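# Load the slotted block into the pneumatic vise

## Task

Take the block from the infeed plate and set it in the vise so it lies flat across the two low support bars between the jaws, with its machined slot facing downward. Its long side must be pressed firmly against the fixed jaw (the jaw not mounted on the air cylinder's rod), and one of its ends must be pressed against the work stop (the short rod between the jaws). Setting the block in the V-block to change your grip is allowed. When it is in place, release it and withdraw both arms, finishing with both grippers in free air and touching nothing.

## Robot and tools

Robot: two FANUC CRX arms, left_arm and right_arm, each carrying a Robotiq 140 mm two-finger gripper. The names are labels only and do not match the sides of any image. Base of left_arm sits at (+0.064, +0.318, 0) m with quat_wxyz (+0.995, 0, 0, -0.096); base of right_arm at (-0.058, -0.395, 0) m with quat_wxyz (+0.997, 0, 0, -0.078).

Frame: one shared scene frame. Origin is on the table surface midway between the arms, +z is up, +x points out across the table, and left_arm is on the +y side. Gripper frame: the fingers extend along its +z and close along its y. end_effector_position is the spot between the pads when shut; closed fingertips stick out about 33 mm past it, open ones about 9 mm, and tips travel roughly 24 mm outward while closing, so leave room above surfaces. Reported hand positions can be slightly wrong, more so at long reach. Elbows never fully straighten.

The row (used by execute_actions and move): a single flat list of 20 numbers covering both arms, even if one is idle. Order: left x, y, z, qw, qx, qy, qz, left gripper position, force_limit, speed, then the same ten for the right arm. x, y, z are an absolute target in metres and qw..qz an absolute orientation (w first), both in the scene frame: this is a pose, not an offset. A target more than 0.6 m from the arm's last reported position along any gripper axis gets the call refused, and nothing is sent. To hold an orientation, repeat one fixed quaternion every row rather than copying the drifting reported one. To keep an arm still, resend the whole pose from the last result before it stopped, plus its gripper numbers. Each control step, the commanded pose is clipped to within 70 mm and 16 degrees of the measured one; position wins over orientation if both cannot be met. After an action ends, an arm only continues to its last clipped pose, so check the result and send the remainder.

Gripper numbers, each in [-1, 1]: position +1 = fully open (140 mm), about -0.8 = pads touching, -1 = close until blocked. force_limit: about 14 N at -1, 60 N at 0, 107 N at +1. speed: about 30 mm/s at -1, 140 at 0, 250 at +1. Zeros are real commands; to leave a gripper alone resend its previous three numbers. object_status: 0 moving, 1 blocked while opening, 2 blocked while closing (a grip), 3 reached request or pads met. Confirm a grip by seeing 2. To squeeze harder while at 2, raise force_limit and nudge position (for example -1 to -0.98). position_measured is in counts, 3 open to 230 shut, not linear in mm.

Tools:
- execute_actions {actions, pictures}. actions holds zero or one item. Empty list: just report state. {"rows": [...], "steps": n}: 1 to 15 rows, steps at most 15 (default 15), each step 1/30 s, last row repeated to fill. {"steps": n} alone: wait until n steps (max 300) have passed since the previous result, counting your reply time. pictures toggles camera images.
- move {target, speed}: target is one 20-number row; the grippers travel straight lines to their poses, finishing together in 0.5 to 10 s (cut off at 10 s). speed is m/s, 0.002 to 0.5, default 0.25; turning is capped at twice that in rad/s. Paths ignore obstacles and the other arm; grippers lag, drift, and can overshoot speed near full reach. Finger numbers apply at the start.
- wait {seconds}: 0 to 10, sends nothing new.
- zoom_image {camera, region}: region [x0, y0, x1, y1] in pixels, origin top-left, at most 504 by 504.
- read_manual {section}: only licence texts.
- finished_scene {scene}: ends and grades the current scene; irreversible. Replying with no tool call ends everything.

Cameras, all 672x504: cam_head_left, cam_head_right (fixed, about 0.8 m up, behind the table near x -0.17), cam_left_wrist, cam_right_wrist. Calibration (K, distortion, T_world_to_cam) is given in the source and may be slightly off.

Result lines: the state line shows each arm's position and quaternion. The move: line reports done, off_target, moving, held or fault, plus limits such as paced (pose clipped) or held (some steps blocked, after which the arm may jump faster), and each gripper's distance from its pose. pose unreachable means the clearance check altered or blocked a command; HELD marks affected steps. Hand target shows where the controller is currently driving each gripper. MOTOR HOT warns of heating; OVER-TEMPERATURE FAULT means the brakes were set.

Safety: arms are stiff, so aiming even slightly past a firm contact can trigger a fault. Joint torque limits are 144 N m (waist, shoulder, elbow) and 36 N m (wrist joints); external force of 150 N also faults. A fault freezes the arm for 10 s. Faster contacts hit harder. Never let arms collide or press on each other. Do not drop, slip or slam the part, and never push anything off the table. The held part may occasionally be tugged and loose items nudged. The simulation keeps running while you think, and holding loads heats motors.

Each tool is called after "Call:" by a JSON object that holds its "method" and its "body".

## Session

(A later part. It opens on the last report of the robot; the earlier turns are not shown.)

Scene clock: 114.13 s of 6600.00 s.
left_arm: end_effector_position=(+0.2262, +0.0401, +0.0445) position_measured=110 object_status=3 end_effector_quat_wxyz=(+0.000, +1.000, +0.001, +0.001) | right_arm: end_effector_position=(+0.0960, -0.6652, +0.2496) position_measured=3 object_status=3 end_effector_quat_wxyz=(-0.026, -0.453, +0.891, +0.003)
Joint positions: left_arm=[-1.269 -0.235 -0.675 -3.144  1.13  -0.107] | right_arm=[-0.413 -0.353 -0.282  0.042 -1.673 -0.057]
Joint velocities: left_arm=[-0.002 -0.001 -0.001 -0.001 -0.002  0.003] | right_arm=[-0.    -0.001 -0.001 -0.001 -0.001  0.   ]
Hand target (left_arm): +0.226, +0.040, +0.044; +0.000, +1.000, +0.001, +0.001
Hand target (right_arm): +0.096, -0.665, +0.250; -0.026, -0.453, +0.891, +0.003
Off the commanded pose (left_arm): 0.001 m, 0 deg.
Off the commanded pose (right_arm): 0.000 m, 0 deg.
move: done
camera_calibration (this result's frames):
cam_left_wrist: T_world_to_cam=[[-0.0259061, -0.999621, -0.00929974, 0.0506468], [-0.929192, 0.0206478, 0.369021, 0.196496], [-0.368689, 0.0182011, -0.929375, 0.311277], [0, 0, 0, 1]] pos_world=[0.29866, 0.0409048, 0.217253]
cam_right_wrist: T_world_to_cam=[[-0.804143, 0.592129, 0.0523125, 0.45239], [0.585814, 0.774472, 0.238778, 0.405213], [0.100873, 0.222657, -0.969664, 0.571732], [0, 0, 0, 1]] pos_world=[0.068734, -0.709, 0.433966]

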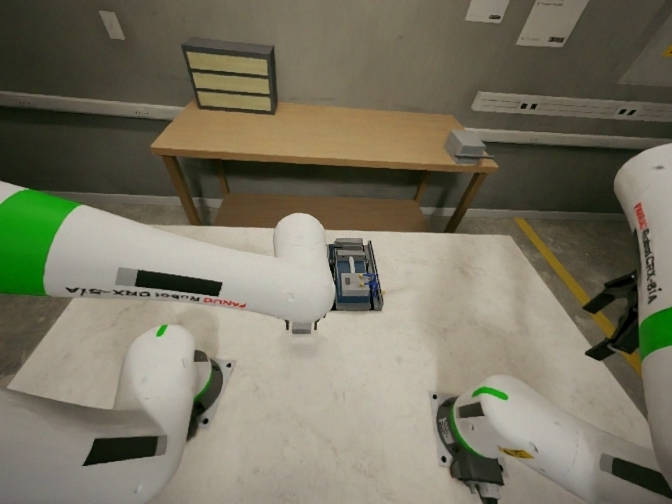

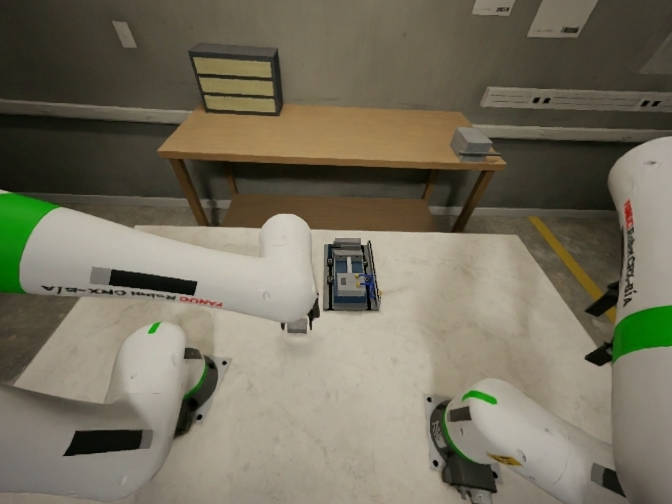

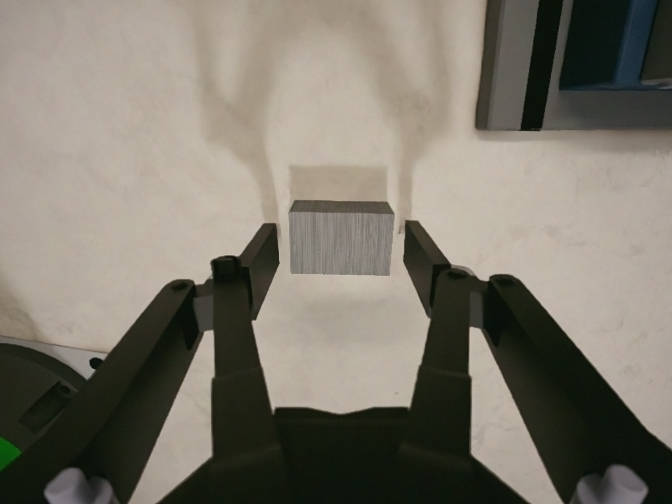

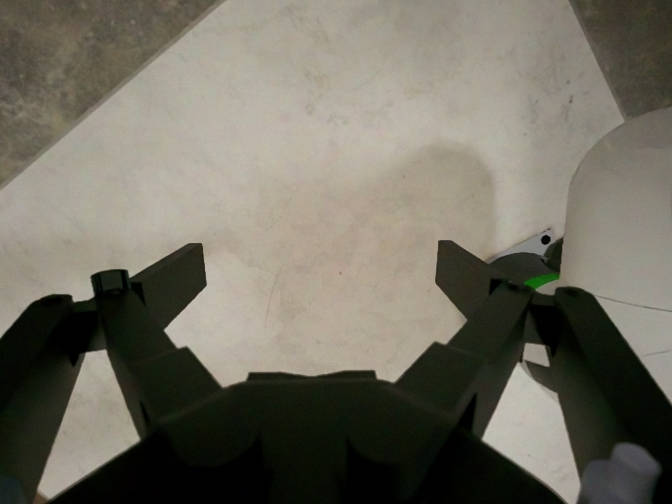

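Call:
{"method": "move", "body": {"target": [0.229,0.04,0.042,0,1,0,0,0.15,0.3,-0.5,0.096,-0.6652,0.2496,-0.026,-0.453,0.891,0.003,1,0,0]}}

Call:
{"method": "move", "body": {"target": [0.229,0.04,0.042,0,1,0,0,-1,0,-0.5,0.096,-0.6652,0.2496,-0.026,-0.453,0.891,0.003,1,0,0]}}

Call:
{"method": "move", "body": {"target": [0.25,0.0,0.2,0,1,0,0,-1,0,-0.5,0.096,-0.6652,0.2496,-0.026,-0.453,0.891,0.003,1,0,0]}}

Call:
{"method": "move", "body": {"target": [0.505,-0.148,0.165,0,1,0,0,-1,0,-0.5,0.096,-0.6652,0.2496,-0.026,-0.453,0.891,0.003,1,0,0]}}

Scene clock: 121.27 s of 6600.00 s.
left_arm: end_effector_position=(+0.2290, +0.0400, +0.0420) position_measured=110 object_status=3 end_effector_quat_wxyz=(-0.000, +1.000, -0.000, -0.000) | right_arm: end_effector_position=(+0.0960, -0.6652, +0.2496) position_measured=3 object_status=3 end_effector_quat_wxyz=(-0.026, -0.453, +0.891, +0.003)
Joint positions: left_arm=[-1.257 -0.225 -0.673 -3.142  1.123 -0.121] | right_arm=[-0.413 -0.353 -0.282  0.042 -1.673 -0.057]
Joint velocities: left_arm=[-0.    -0.001  0.001 -0.     0.001 -0.   ] | right_arm=[-0.001 -0.001 -0.    -0.001 -0.     0.   ]
Hand target (left_arm): +0.229, +0.040, +0.042; -0.000, +1.000, -0.000, -0.000
Hand target (right_arm): +0.096, -0.665, +0.250; -0.026, -0.453, +0.891, +0.003
Off the commanded pose (left_arm): 0.000 m, 0 deg.
Off the commanded pose (right_arm): 0.000 m, 0 deg.
After step 90, 3.43 s passed at rest.
move: done
camera_calibration (this result's frames):
cam_left_wrist: T_world_to_cam=[[-0.0271948, -0.99958, -0.0099738, 0.0508926], [-0.928302, 0.0215517, 0.371202, 0.199646], [-0.370831, 0.0193535, -0.928499, 0.310441], [0, 0, 0, 1]] pos_world=[0.301837, 0.0405604, 0.214643]
cam_right_wrist: T_world_to_cam=[[-0.804143, 0.59213, 0.0523123, 0.45239], [0.585814, 0.774472, 0.238778, 0.405213], [0.100873, 0.222657, -0.969664, 0.571732], [0, 0, 0, 1]] pos_world=[0.0687341, -0.709, 0.433967]

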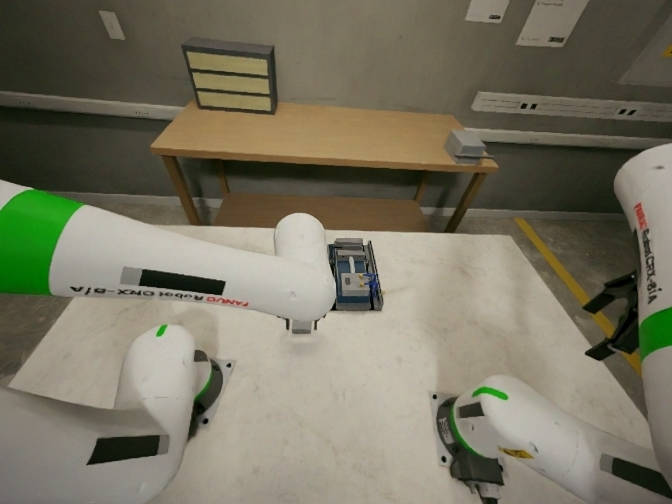

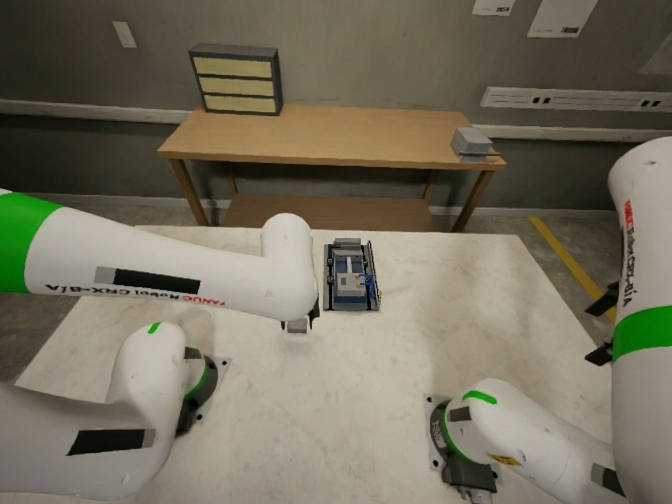

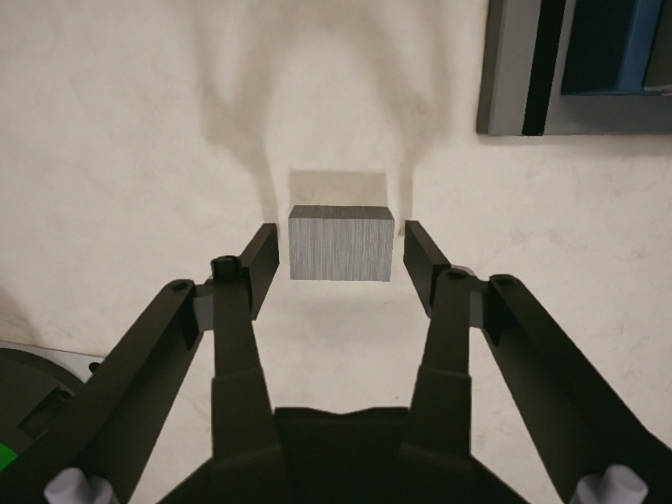

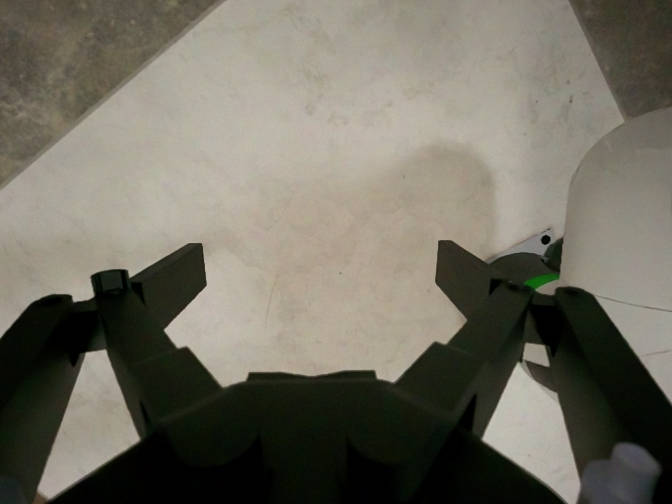

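Scene clock: 121.97 s of 6600.00 s.
left_arm: end_effector_position=(+0.2290, +0.0399, +0.0421) position_measured=143 object_status=2 end_effector_quat_wxyz=(+0.000, +1.000, -0.000, +0.000) | right_arm: end_effector_position=(+0.0960, -0.6652, +0.2496) position_measured=3 object_status=3 end_effector_quat_wxyz=(-0.026, -0.453, +0.891, +0.003)
Joint positions: left_arm=[-1.257 -0.225 -0.673 -3.142  1.123 -0.121] | right_arm=[-0.413 -0.353 -0.282  0.042 -1.673 -0.057]
Joint velocities: left_arm=[ 0.     0.    -0.002  0.    -0.001 -0.   ] | right_arm=[ 0.     0.001 -0.001 -0.001 -0.    -0.   ]
Hand target (left_arm): +0.229, +0.040, +0.042; -0.000, +1.000, +0.000, -0.000
Hand target (right_arm): +0.096, -0.665, +0.250; -0.026, -0.453, +0.891, +0.003
Off the commanded pose (left_arm): 0.000 m, 0 deg.
Off the commanded pose (right_arm): 0.000 m, 0 deg.
move: done
camera_calibration (this result's frames):
cam_left_wrist: T_world_to_cam=[[-0.0271878, -0.999582, -0.0098201, 0.0508133], [-0.928332, 0.0216039, 0.371123, 0.19968], [-0.370756, 0.0192064, -0.928532, 0.31049], [0, 0, 0, 1]] pos_world=[0.301867, 0.0405149, 0.214693]
cam_right_wrist: T_world_to_cam=[[-0.804143, 0.59213, 0.0523127, 0.45239], [0.585815, 0.774472, 0.238778, 0.405213], [0.100873, 0.222657, -0.969664, 0.571732], [0, 0, 0, 1]] pos_world=[0.068734, -0.709, 0.433966]

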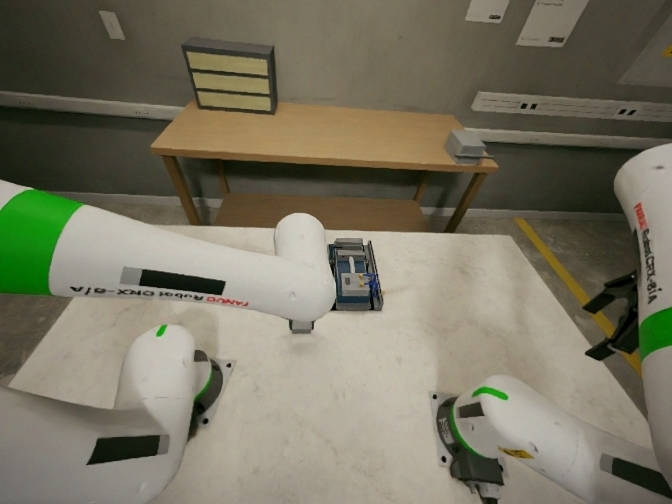

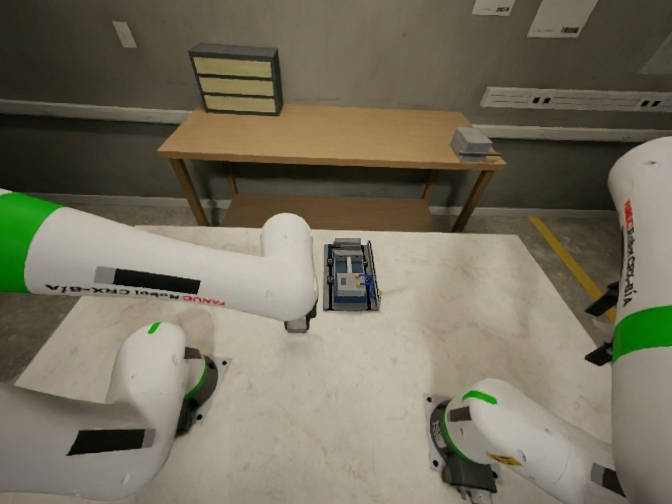

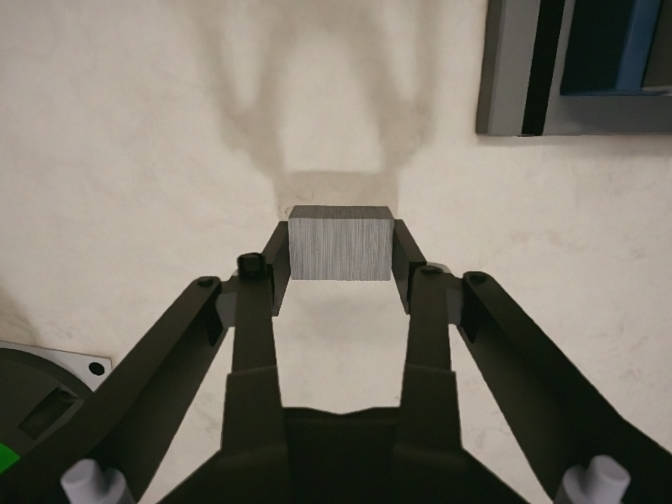

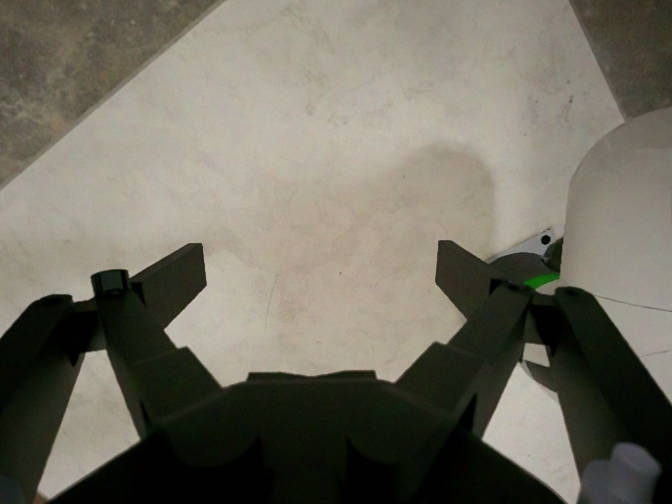

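Scene clock: 123.07 s of 6600.00 s.
left_arm: end_effector_position=(+0.2500, -0.0001, +0.1999) position_measured=143 object_status=2 end_effector_quat_wxyz=(-0.000, +1.000, +0.000, -0.000) | right_arm: end_effector_position=(+0.0960, -0.6652, +0.2496) position_measured=3 object_status=3 end_effector_quat_wxyz=(-0.026, -0.453, +0.891, +0.003)
Joint positions: left_arm=[-1.21  -0.206 -0.276 -3.142  1.502 -0.168] | right_arm=[-0.413 -0.353 -0.282  0.042 -1.673 -0.057]
Joint velocities: left_arm=[ 0.    -0.     0.001  0.     0.001  0.   ] | right_arm=[-0.     0.     0.001  0.001  0.     0.   ]
Hand target (left_arm): +0.250, -0.000, +0.200; -0.000, +1.000, +0.000, -0.000
Hand target (right_arm): +0.096, -0.665, +0.250; -0.026, -0.453, +0.891, +0.003
Off the commanded pose (left_arm): 0.000 m, 0 deg.
Off the commanded pose (right_arm): 0.000 m, 0 deg.
move: done
camera_calibration (this result's frames):
cam_left_wrist: T_world_to_cam=[[-0.0266903, -0.999593, -0.0100554, 0.0128095], [-0.928305, 0.0210525, 0.371224, 0.161364], [-0.370861, 0.0192425, -0.928489, 0.46565], [0, 0, 0, 1]] pos_world=[0.322829, 0.000446935, 0.372578]
cam_right_wrist: T_world_to_cam=[[-0.804143, 0.59213, 0.0523124, 0.45239], [0.585814, 0.774472, 0.238778, 0.405213], [0.100873, 0.222657, -0.969664, 0.571732], [0, 0, 0, 1]] pos_world=[0.068734, -0.709, 0.433966]

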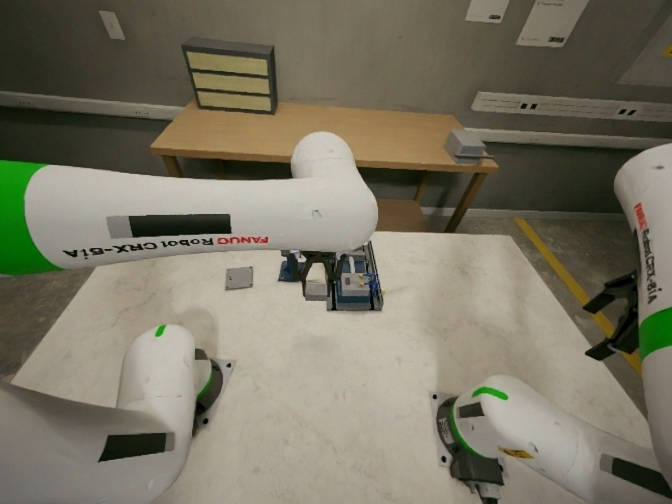

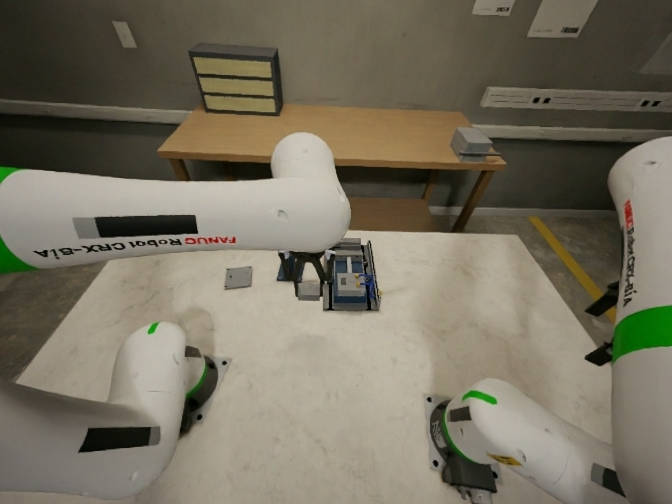

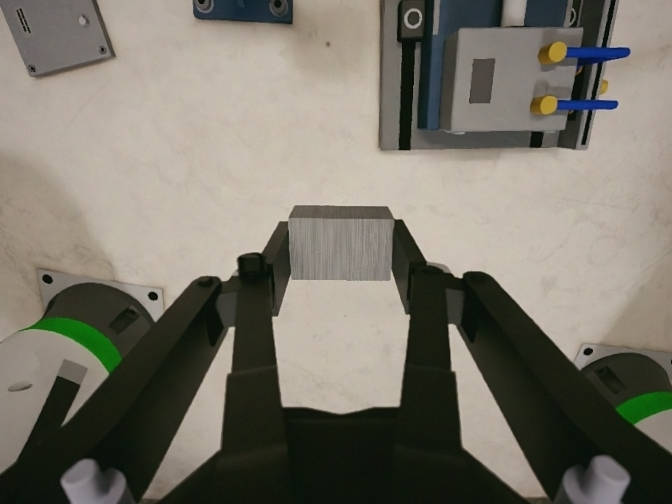

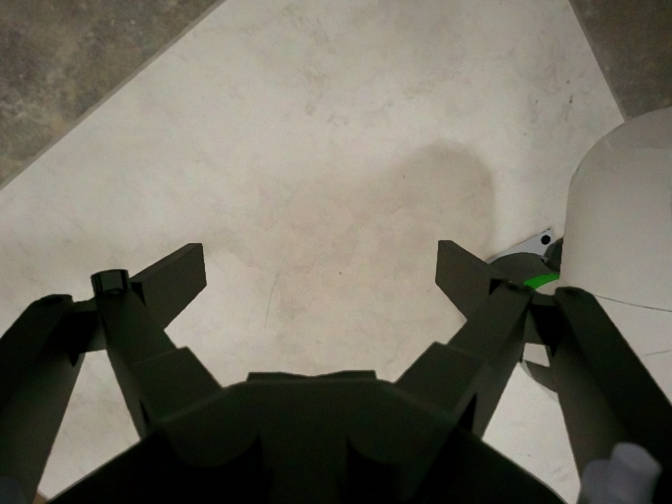

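Scene clock: 124.73 s of 6600.00 s.
left_arm: end_effector_position=(+0.5042, -0.1482, +0.1656) position_measured=143 object_status=2 end_effector_quat_wxyz=(+0.000, +1.000, +0.000, -0.001) | right_arm: end_effector_position=(+0.0960, -0.6652, +0.2496) position_measured=3 object_status=3 end_effector_quat_wxyz=(-0.026, -0.453, +0.891, +0.003)
Joint positions: left_arm=[-0.825  0.506  0.457 -3.14   1.522 -0.553] | right_arm=[-0.413 -0.353 -0.282  0.042 -1.673 -0.057]
Joint velocities: left_arm=[0.    0.003 0.002 0.    0.002 0.   ] | right_arm=[-0.     0.001  0.002  0.001  0.001 -0.   ]
Hand target (left_arm): +0.504, -0.148, +0.166; +0.000, +1.000, +0.000, -0.001
Hand target (right_arm): +0.096, -0.665, +0.250; -0.026, -0.453, +0.891, +0.003
Off the commanded pose (left_arm): 0.001 m, 0 deg.
Off the commanded pose (right_arm): 0.000 m, 0 deg.
move: done
camera_calibration (this result's frames):
cam_left_wrist: T_world_to_cam=[[-0.0271846, -0.999583, -0.00977431, -0.128559], [-0.927724, 0.0215866, 0.372641, 0.412796], [-0.372274, 0.019198, -0.927924, 0.531458], [0, 0, 0, 1]] pos_world=[0.577315, -0.147619, 0.338071]
cam_right_wrist: T_world_to_cam=[[-0.804143, 0.59213, 0.0523124, 0.45239], [0.585815, 0.774472, 0.238778, 0.405213], [0.100873, 0.222657, -0.969664, 0.571732], [0, 0, 0, 1]] pos_world=[0.068734, -0.709, 0.433967]

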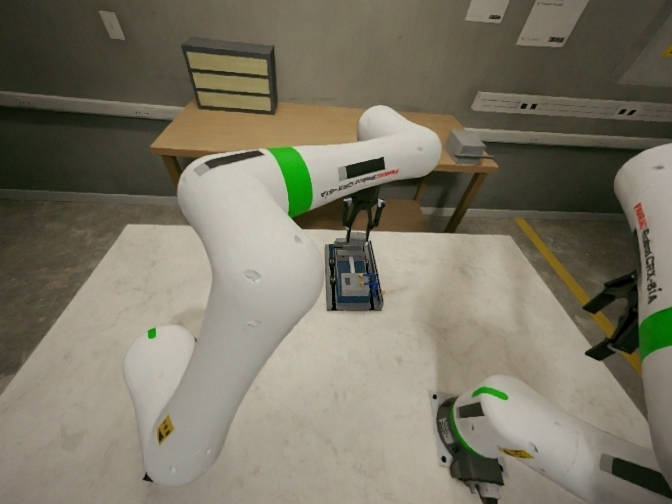

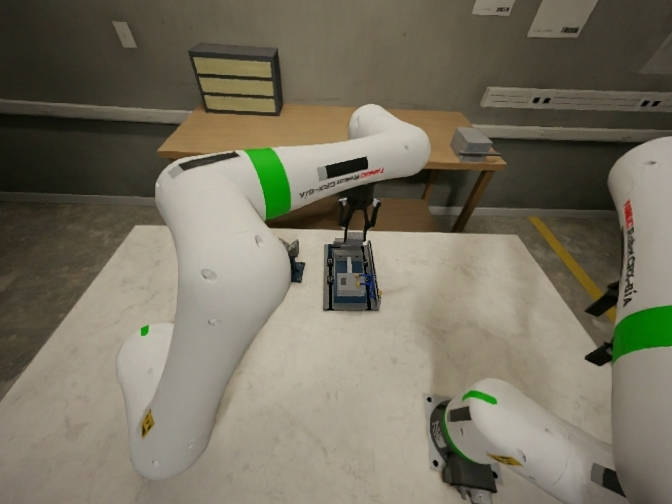

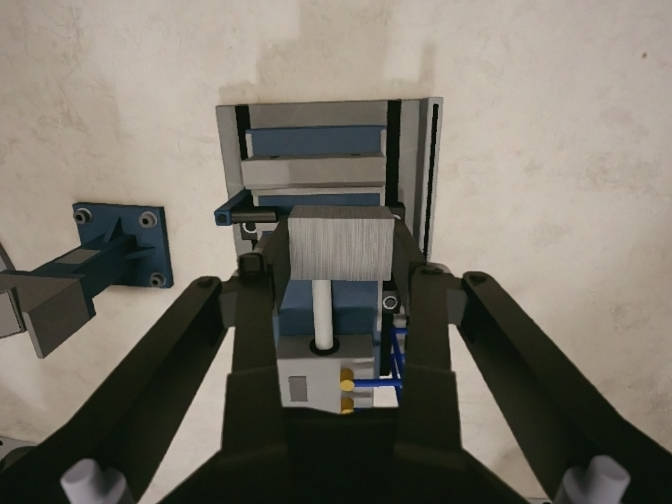

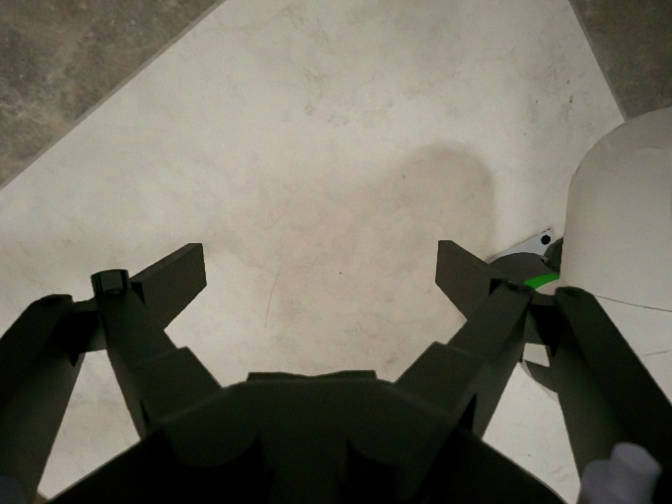

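Call:
{"method": "move", "body": {"target": [0.507,-0.147,0.14,0,1,0.02,0,-1,0,-0.5,0.096,-0.6652,0.2496,-0.026,-0.453,0.891,0.003,1,0,0], "speed": 0.04}}

Call:
{"method": "zoom_image", "body": {"camera": "cam_left_wrist", "region": [190,120,470,330]}}

Call:
{"method": "zoom_image", "body": {"camera": "cam_head_right", "region": [310,200,400,280]}}

Scene clock: 131.80 s of 6600.00 s.
left_arm: end_effector_position=(+0.5070, -0.1470, +0.1400) position_measured=143 object_status=2 end_effector_quat_wxyz=(-0.000, +1.000, +0.020, -0.000) | right_arm: end_effector_position=(+0.0960, -0.6652, +0.2496) position_measured=3 object_status=3 end_effector_quat_wxyz=(-0.026, -0.453, +0.891, +0.003)
Joint positions: left_arm=[-0.821  0.513  0.407 -3.142  1.465 -0.517] | right_arm=[-0.413 -0.353 -0.282  0.042 -1.673 -0.057]
Joint velocities: left_arm=[ 0.    -0.    -0.001 -0.    -0.002  0.   ] | right_arm=[-0.     0.    -0.002  0.    -0.    -0.   ]
Hand target (left_arm): +0.507, -0.147, +0.140; +0.000, +1.000, +0.020, -0.000
Hand target (right_arm): +0.096, -0.665, +0.250; -0.026, -0.453, +0.891, +0.003
Off the commanded pose (left_arm): 0.000 m, 0 deg.
Off the commanded pose (right_arm): 0.000 m, 0 deg.
After step 90, 3.17 s passed at rest.
move: done
camera_calibration (this result's frames):
cam_left_wrist: T_world_to_cam=[[0.0127282, -0.999869, -0.00997275, -0.147768], [-0.928435, -0.0155209, 0.37117, 0.420006], [-0.371277, 0.00453471, -0.928511, 0.506191], [0, 0, 0, 1]] pos_world=[0.579766, -0.143526, 0.312637]
cam_right_wrist: T_world_to_cam=[[-0.804143, 0.59213, 0.0523126, 0.45239], [0.585815, 0.774472, 0.238778, 0.405213], [0.100873, 0.222657, -0.969664, 0.571732], [0, 0, 0, 1]] pos_world=[0.0687341, -0.709, 0.433966]

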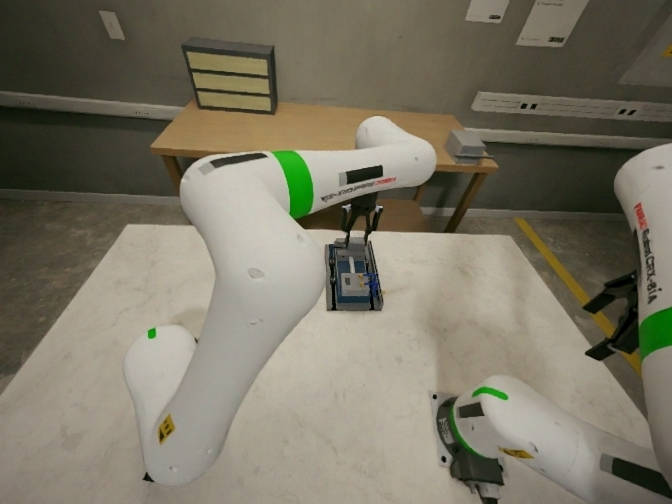

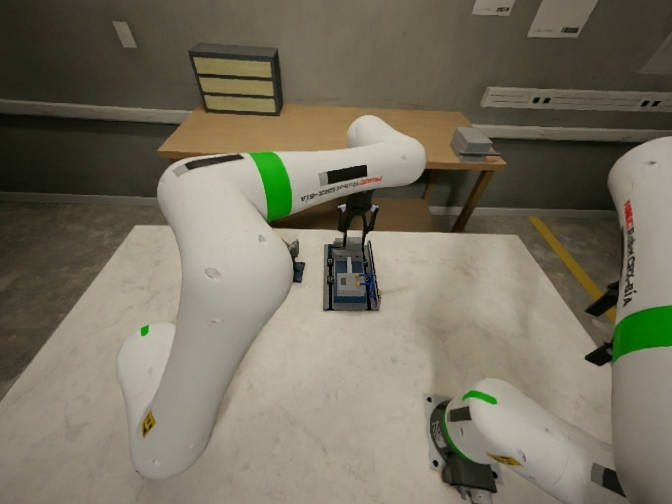

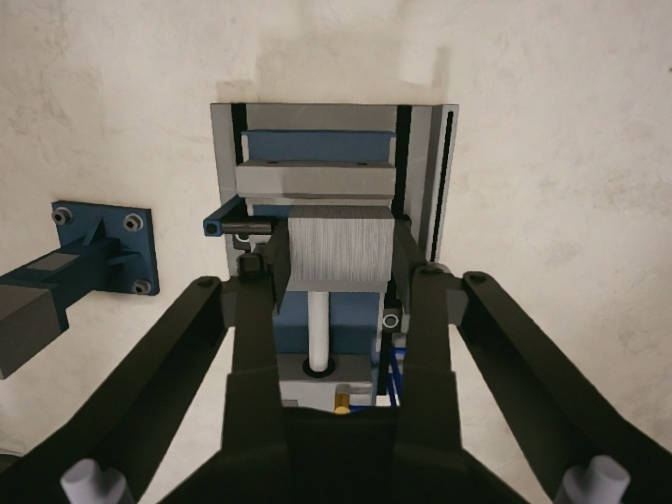

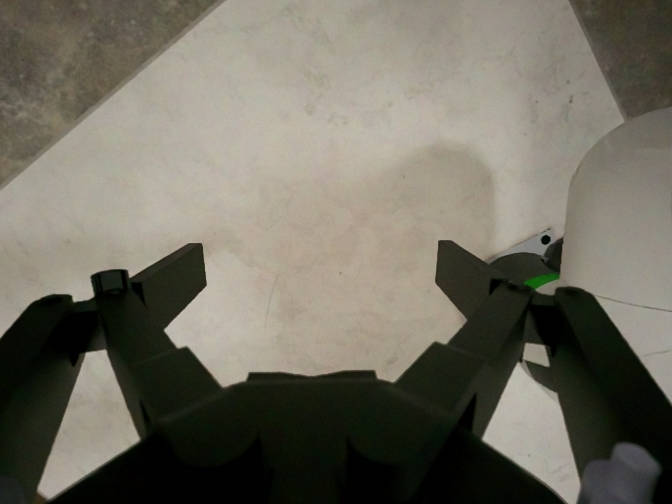

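Region (190, 120, 470, 330) of cam_left_wrist's 672x504 image, scaled by 1.800, with more detail than that image has; it fills the top 378 rows of this view, and the rest is white.

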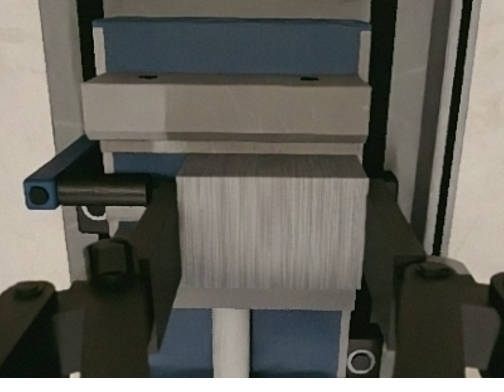

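Region (310, 200, 400, 280) of cam_head_right's 672x504 image, scaled by 5.600, with more detail than that image has.

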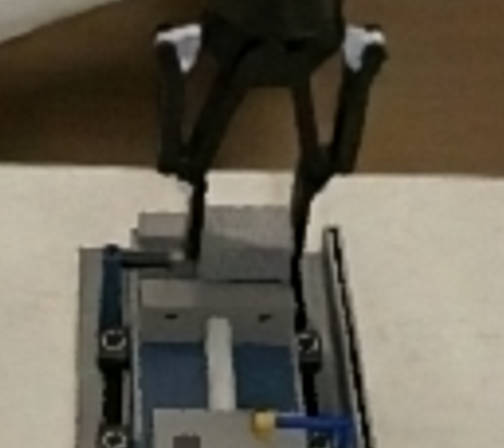

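Call:
{"method": "move", "body": {"target": [0.507,-0.147,0.128,0,1,0.02,0,-0.98,-0.7,-0.5,0.096,-0.6652,0.2496,-0.026,-0.453,0.891,0.003,1,0,0], "speed": 0.01}}

Call:
{"method": "zoom_image", "body": {"camera": "cam_left_wrist", "region": [190,120,470,330]}}

Scene clock: 137.93 s of 6600.00 s.
left_arm: end_effector_position=(+0.5070, -0.1470, +0.1280) position_measured=143 object_status=2 end_effector_quat_wxyz=(+0.000, +1.000, +0.020, -0.000) | right_arm: end_effector_position=(+0.0960, -0.6652, +0.2496) position_measured=3 object_status=3 end_effector_quat_wxyz=(-0.026, -0.453, +0.891, +0.003)
Joint positions: left_arm=[-0.821  0.517  0.385 -3.142  1.438 -0.517] | right_arm=[-0.413 -0.353 -0.282  0.042 -1.673 -0.057]
Joint velocities: left_arm=[-0.    -0.001 -0.001  0.     0.    -0.001] | right_arm=[-0.    -0.001  0.001 -0.001 -0.     0.   ]
Hand target (left_arm): +0.507, -0.147, +0.128; +0.000, +1.000, +0.020, -0.000
Hand target (right_arm): +0.096, -0.665, +0.250; -0.026, -0.453, +0.891, +0.003
Off the commanded pose (left_arm): 0.000 m, 0 deg.
Off the commanded pose (right_arm): 0.000 m, 0 deg.
After step 90, 1.70 s passed at rest.
move: done
camera_calibration (this result's frames):
cam_left_wrist: T_world_to_cam=[[0.012783, -0.999869, -0.00994847, -0.147929], [-0.928433, -0.0155628, 0.371173, 0.424457], [-0.371279, 0.00449179, -0.92851, 0.495048], [0, 0, 0, 1]] pos_world=[0.579773, -0.143527, 0.300639]
cam_right_wrist: T_world_to_cam=[[-0.804143, 0.59213, 0.0523122, 0.45239], [0.585815, 0.774472, 0.238778, 0.405213], [0.100873, 0.222657, -0.969664, 0.571732], [0, 0, 0, 1]] pos_world=[0.068734, -0.709, 0.433967]

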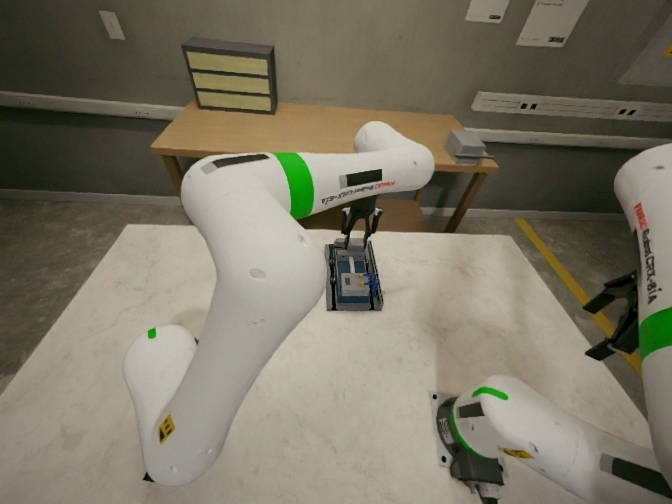

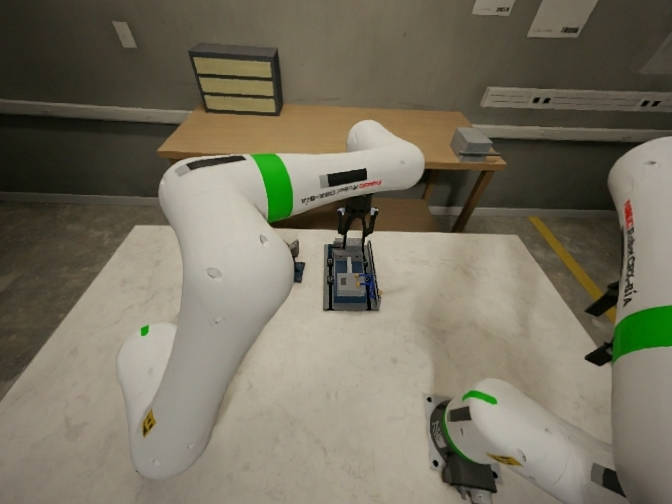

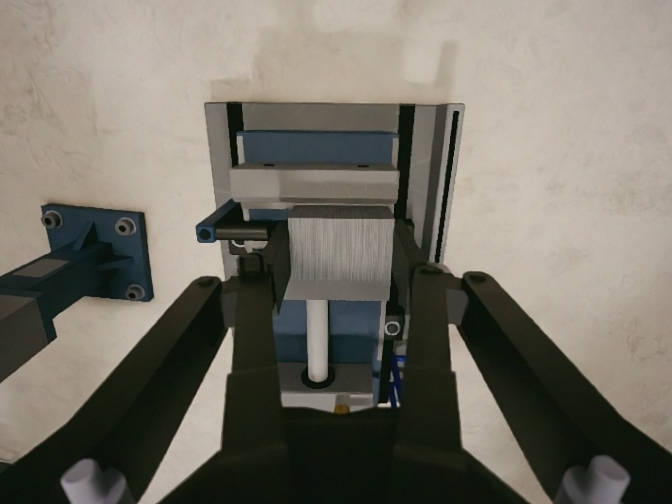

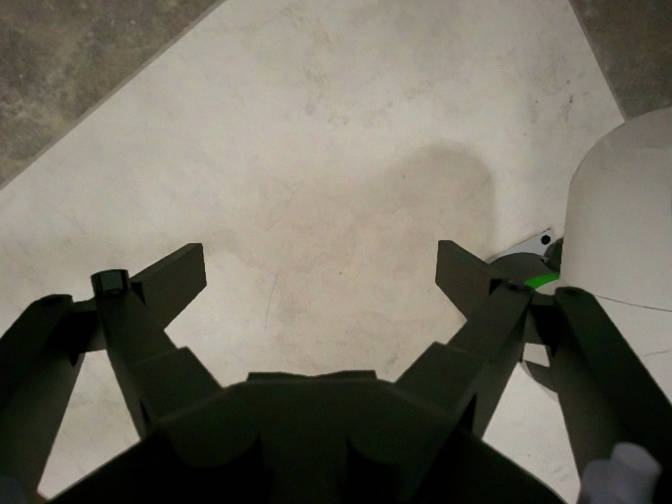

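Region (190, 120, 470, 330) of cam_left_wrist's 672x504 image, scaled by 1.800, with more detail than that image has; it fills the top 378 rows of this view, and the rest is white.

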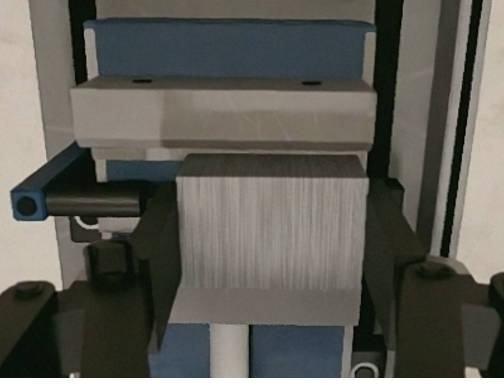

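Call:
{"method": "move", "body": {"target": [0.507,-0.147,0.123,0,1,0.02,0,-0.98,-0.7,-0.5,0.096,-0.6652,0.2496,-0.026,-0.453,0.891,0.003,1,0,0], "speed": 0.004}}

Call:
{"method": "zoom_image", "body": {"camera": "cam_left_wrist", "region": [190,120,470,330]}}

Scene clock: 142.93 s of 6600.00 s.
left_arm: end_effector_position=(+0.5070, -0.1470, +0.1232) position_measured=143 object_status=2 end_effector_quat_wxyz=(+0.000, +1.000, +0.020, +0.000) | right_arm: end_effector_position=(+0.0960, -0.6652, +0.2496) position_measured=3 object_status=3 end_effector_quat_wxyz=(-0.026, -0.453, +0.891, +0.003)
Joint positions: left_arm=[-0.821  0.519  0.376 -3.142  1.427 -0.517] | right_arm=[-0.413 -0.353 -0.282  0.042 -1.673 -0.057]
Joint velocities: left_arm=[-0.    -0.    -0.     0.     0.001 -0.   ] | right_arm=[-0.     0.001  0.    -0.    -0.    -0.   ]
Hand target (left_arm): +0.507, -0.147, +0.123; +0.000, +1.000, +0.020, -0.000
Hand target (right_arm): +0.096, -0.665, +0.250; -0.026, -0.453, +0.891, +0.003
Off the commanded pose (left_arm): 0.000 m, 0 deg.
Off the commanded pose (right_arm): 0.000 m, 0 deg.
After step 90, 0.53 s passed at rest.
move: done
camera_calibration (this result's frames):
cam_left_wrist: T_world_to_cam=[[0.0127931, -0.999871, -0.00975123, -0.148035], [-0.928521, -0.015498, 0.370957, 0.42638], [-0.37106, 0.00430853, -0.928599, 0.490471], [0, 0, 0, 1]] pos_world=[0.57979, -0.143521, 0.295839]
cam_right_wrist: T_world_to_cam=[[-0.804143, 0.592129, 0.0523119, 0.45239], [0.585814, 0.774472, 0.238778, 0.405213], [0.100873, 0.222657, -0.969664, 0.571732], [0, 0, 0, 1]] pos_world=[0.0687339, -0.709, 0.433967]

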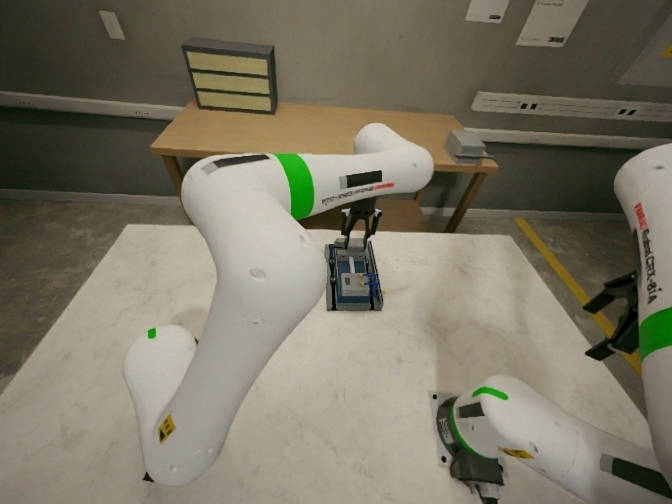

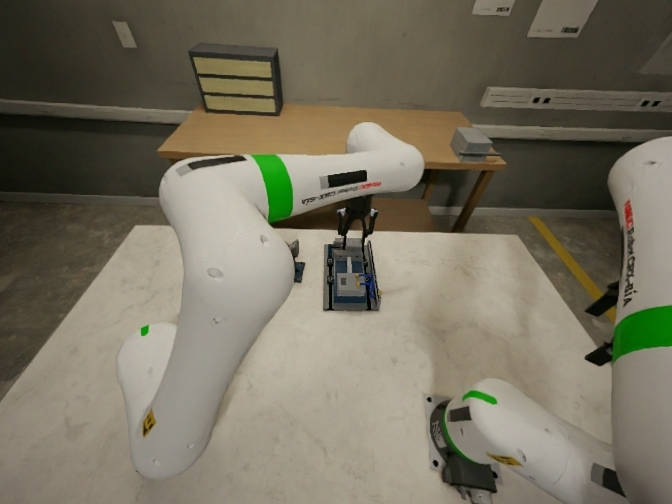

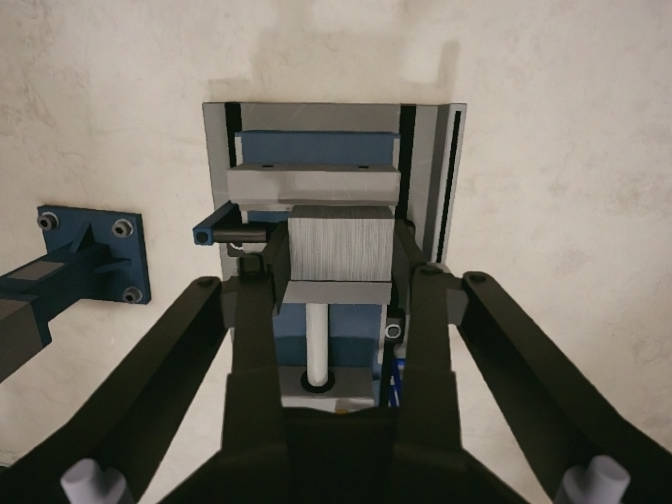

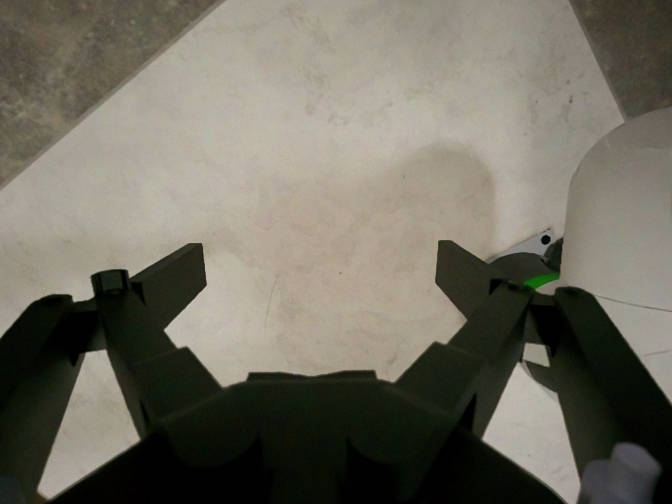

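Region (190, 120, 470, 330) of cam_left_wrist's 672x504 image, scaled by 1.800, with more detail than that image has; it fills the top 378 rows of this view, and the rest is white.

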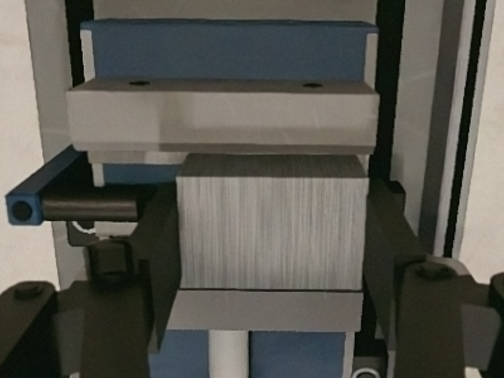

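Call:
{"method": "move", "body": {"target": [0.507,-0.147,0.118,0,1,0.02,0,-1,-1,-0.5,0.096,-0.6652,0.2496,-0.026,-0.453,0.891,0.003,1,0,0], "speed": 0.004}}

Call:
{"method": "zoom_image", "body": {"camera": "cam_left_wrist", "region": [190,120,470,330]}}

Scene clock: 148.10 s of 6600.00 s.
left_arm: end_effector_position=(+0.5070, -0.1470, +0.1180) position_measured=143 object_status=2 end_effector_quat_wxyz=(+0.000, +1.000, +0.020, +0.000) | right_arm: end_effector_position=(+0.0960, -0.6652, +0.2496) position_measured=3 object_status=3 end_effector_quat_wxyz=(-0.026, -0.453, +0.891, +0.003)
Joint positions: left_arm=[-0.821  0.521  0.367 -3.142  1.417 -0.517] | right_arm=[-0.413 -0.353 -0.282  0.042 -1.673 -0.057]
Joint velocities: left_arm=[-0.     0.001  0.001  0.    -0.     0.   ] | right_arm=[ 0.     0.001  0.    -0.     0.     0.   ]
Hand target (left_arm): +0.507, -0.147, +0.118; +0.000, +1.000, +0.020, -0.000
Hand target (right_arm): +0.096, -0.665, +0.250; -0.026, -0.453, +0.891, +0.003
Off the commanded pose (left_arm): 0.000 m, 0 deg.
Off the commanded pose (right_arm): 0.000 m, 0 deg.
After step 90, 0.70 s passed at rest.
move: done
camera_calibration (this result's frames):
cam_left_wrist: T_world_to_cam=[[0.0128004, -0.999869, -0.00994743, -0.148044], [-0.928448, -0.0155784, 0.371136, 0.428193], [-0.371242, 0.004485, -0.928525, 0.485759], [0, 0, 0, 1]] pos_world=[0.579784, -0.143533, 0.290649]
cam_right_wrist: T_world_to_cam=[[-0.804143, 0.592129, 0.0523119, 0.45239], [0.585814, 0.774472, 0.238778, 0.405213], [0.100873, 0.222657, -0.969664, 0.571732], [0, 0, 0, 1]] pos_world=[0.0687339, -0.709, 0.433967]

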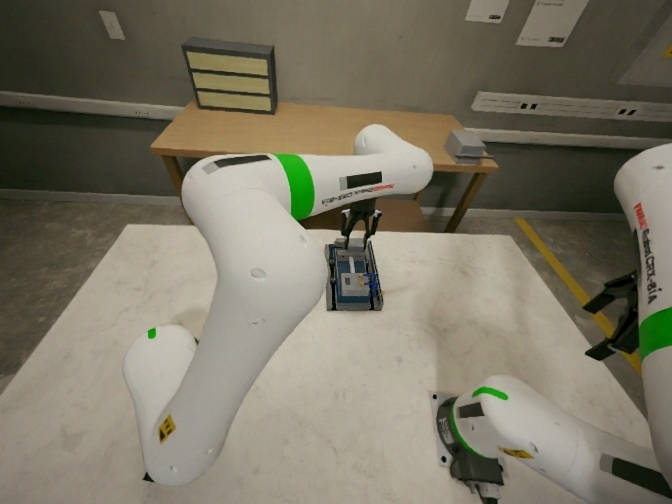

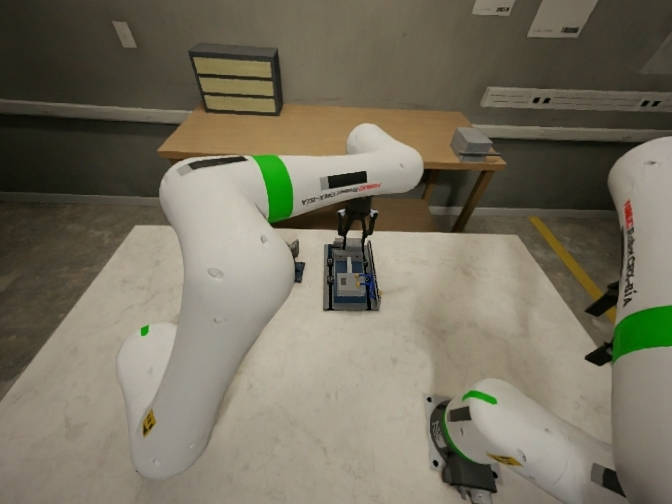

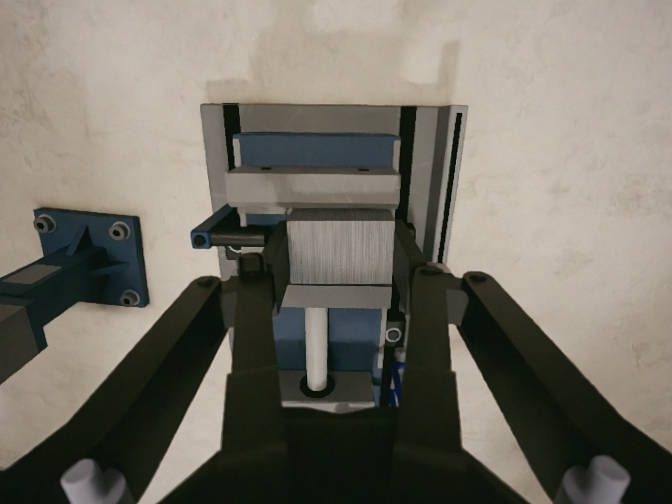

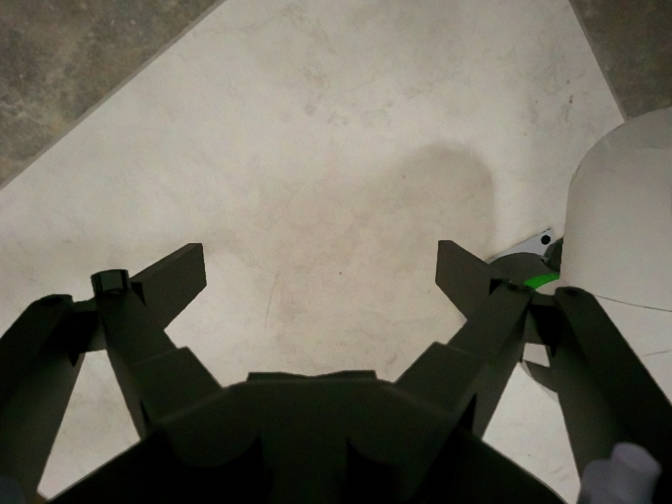

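Region (190, 120, 470, 330) of cam_left_wrist's 672x504 image, scaled by 1.800, with more detail than that image has; it fills the top 378 rows of this view, and the rest is white.

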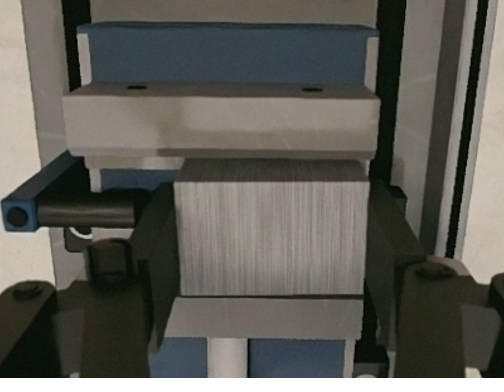

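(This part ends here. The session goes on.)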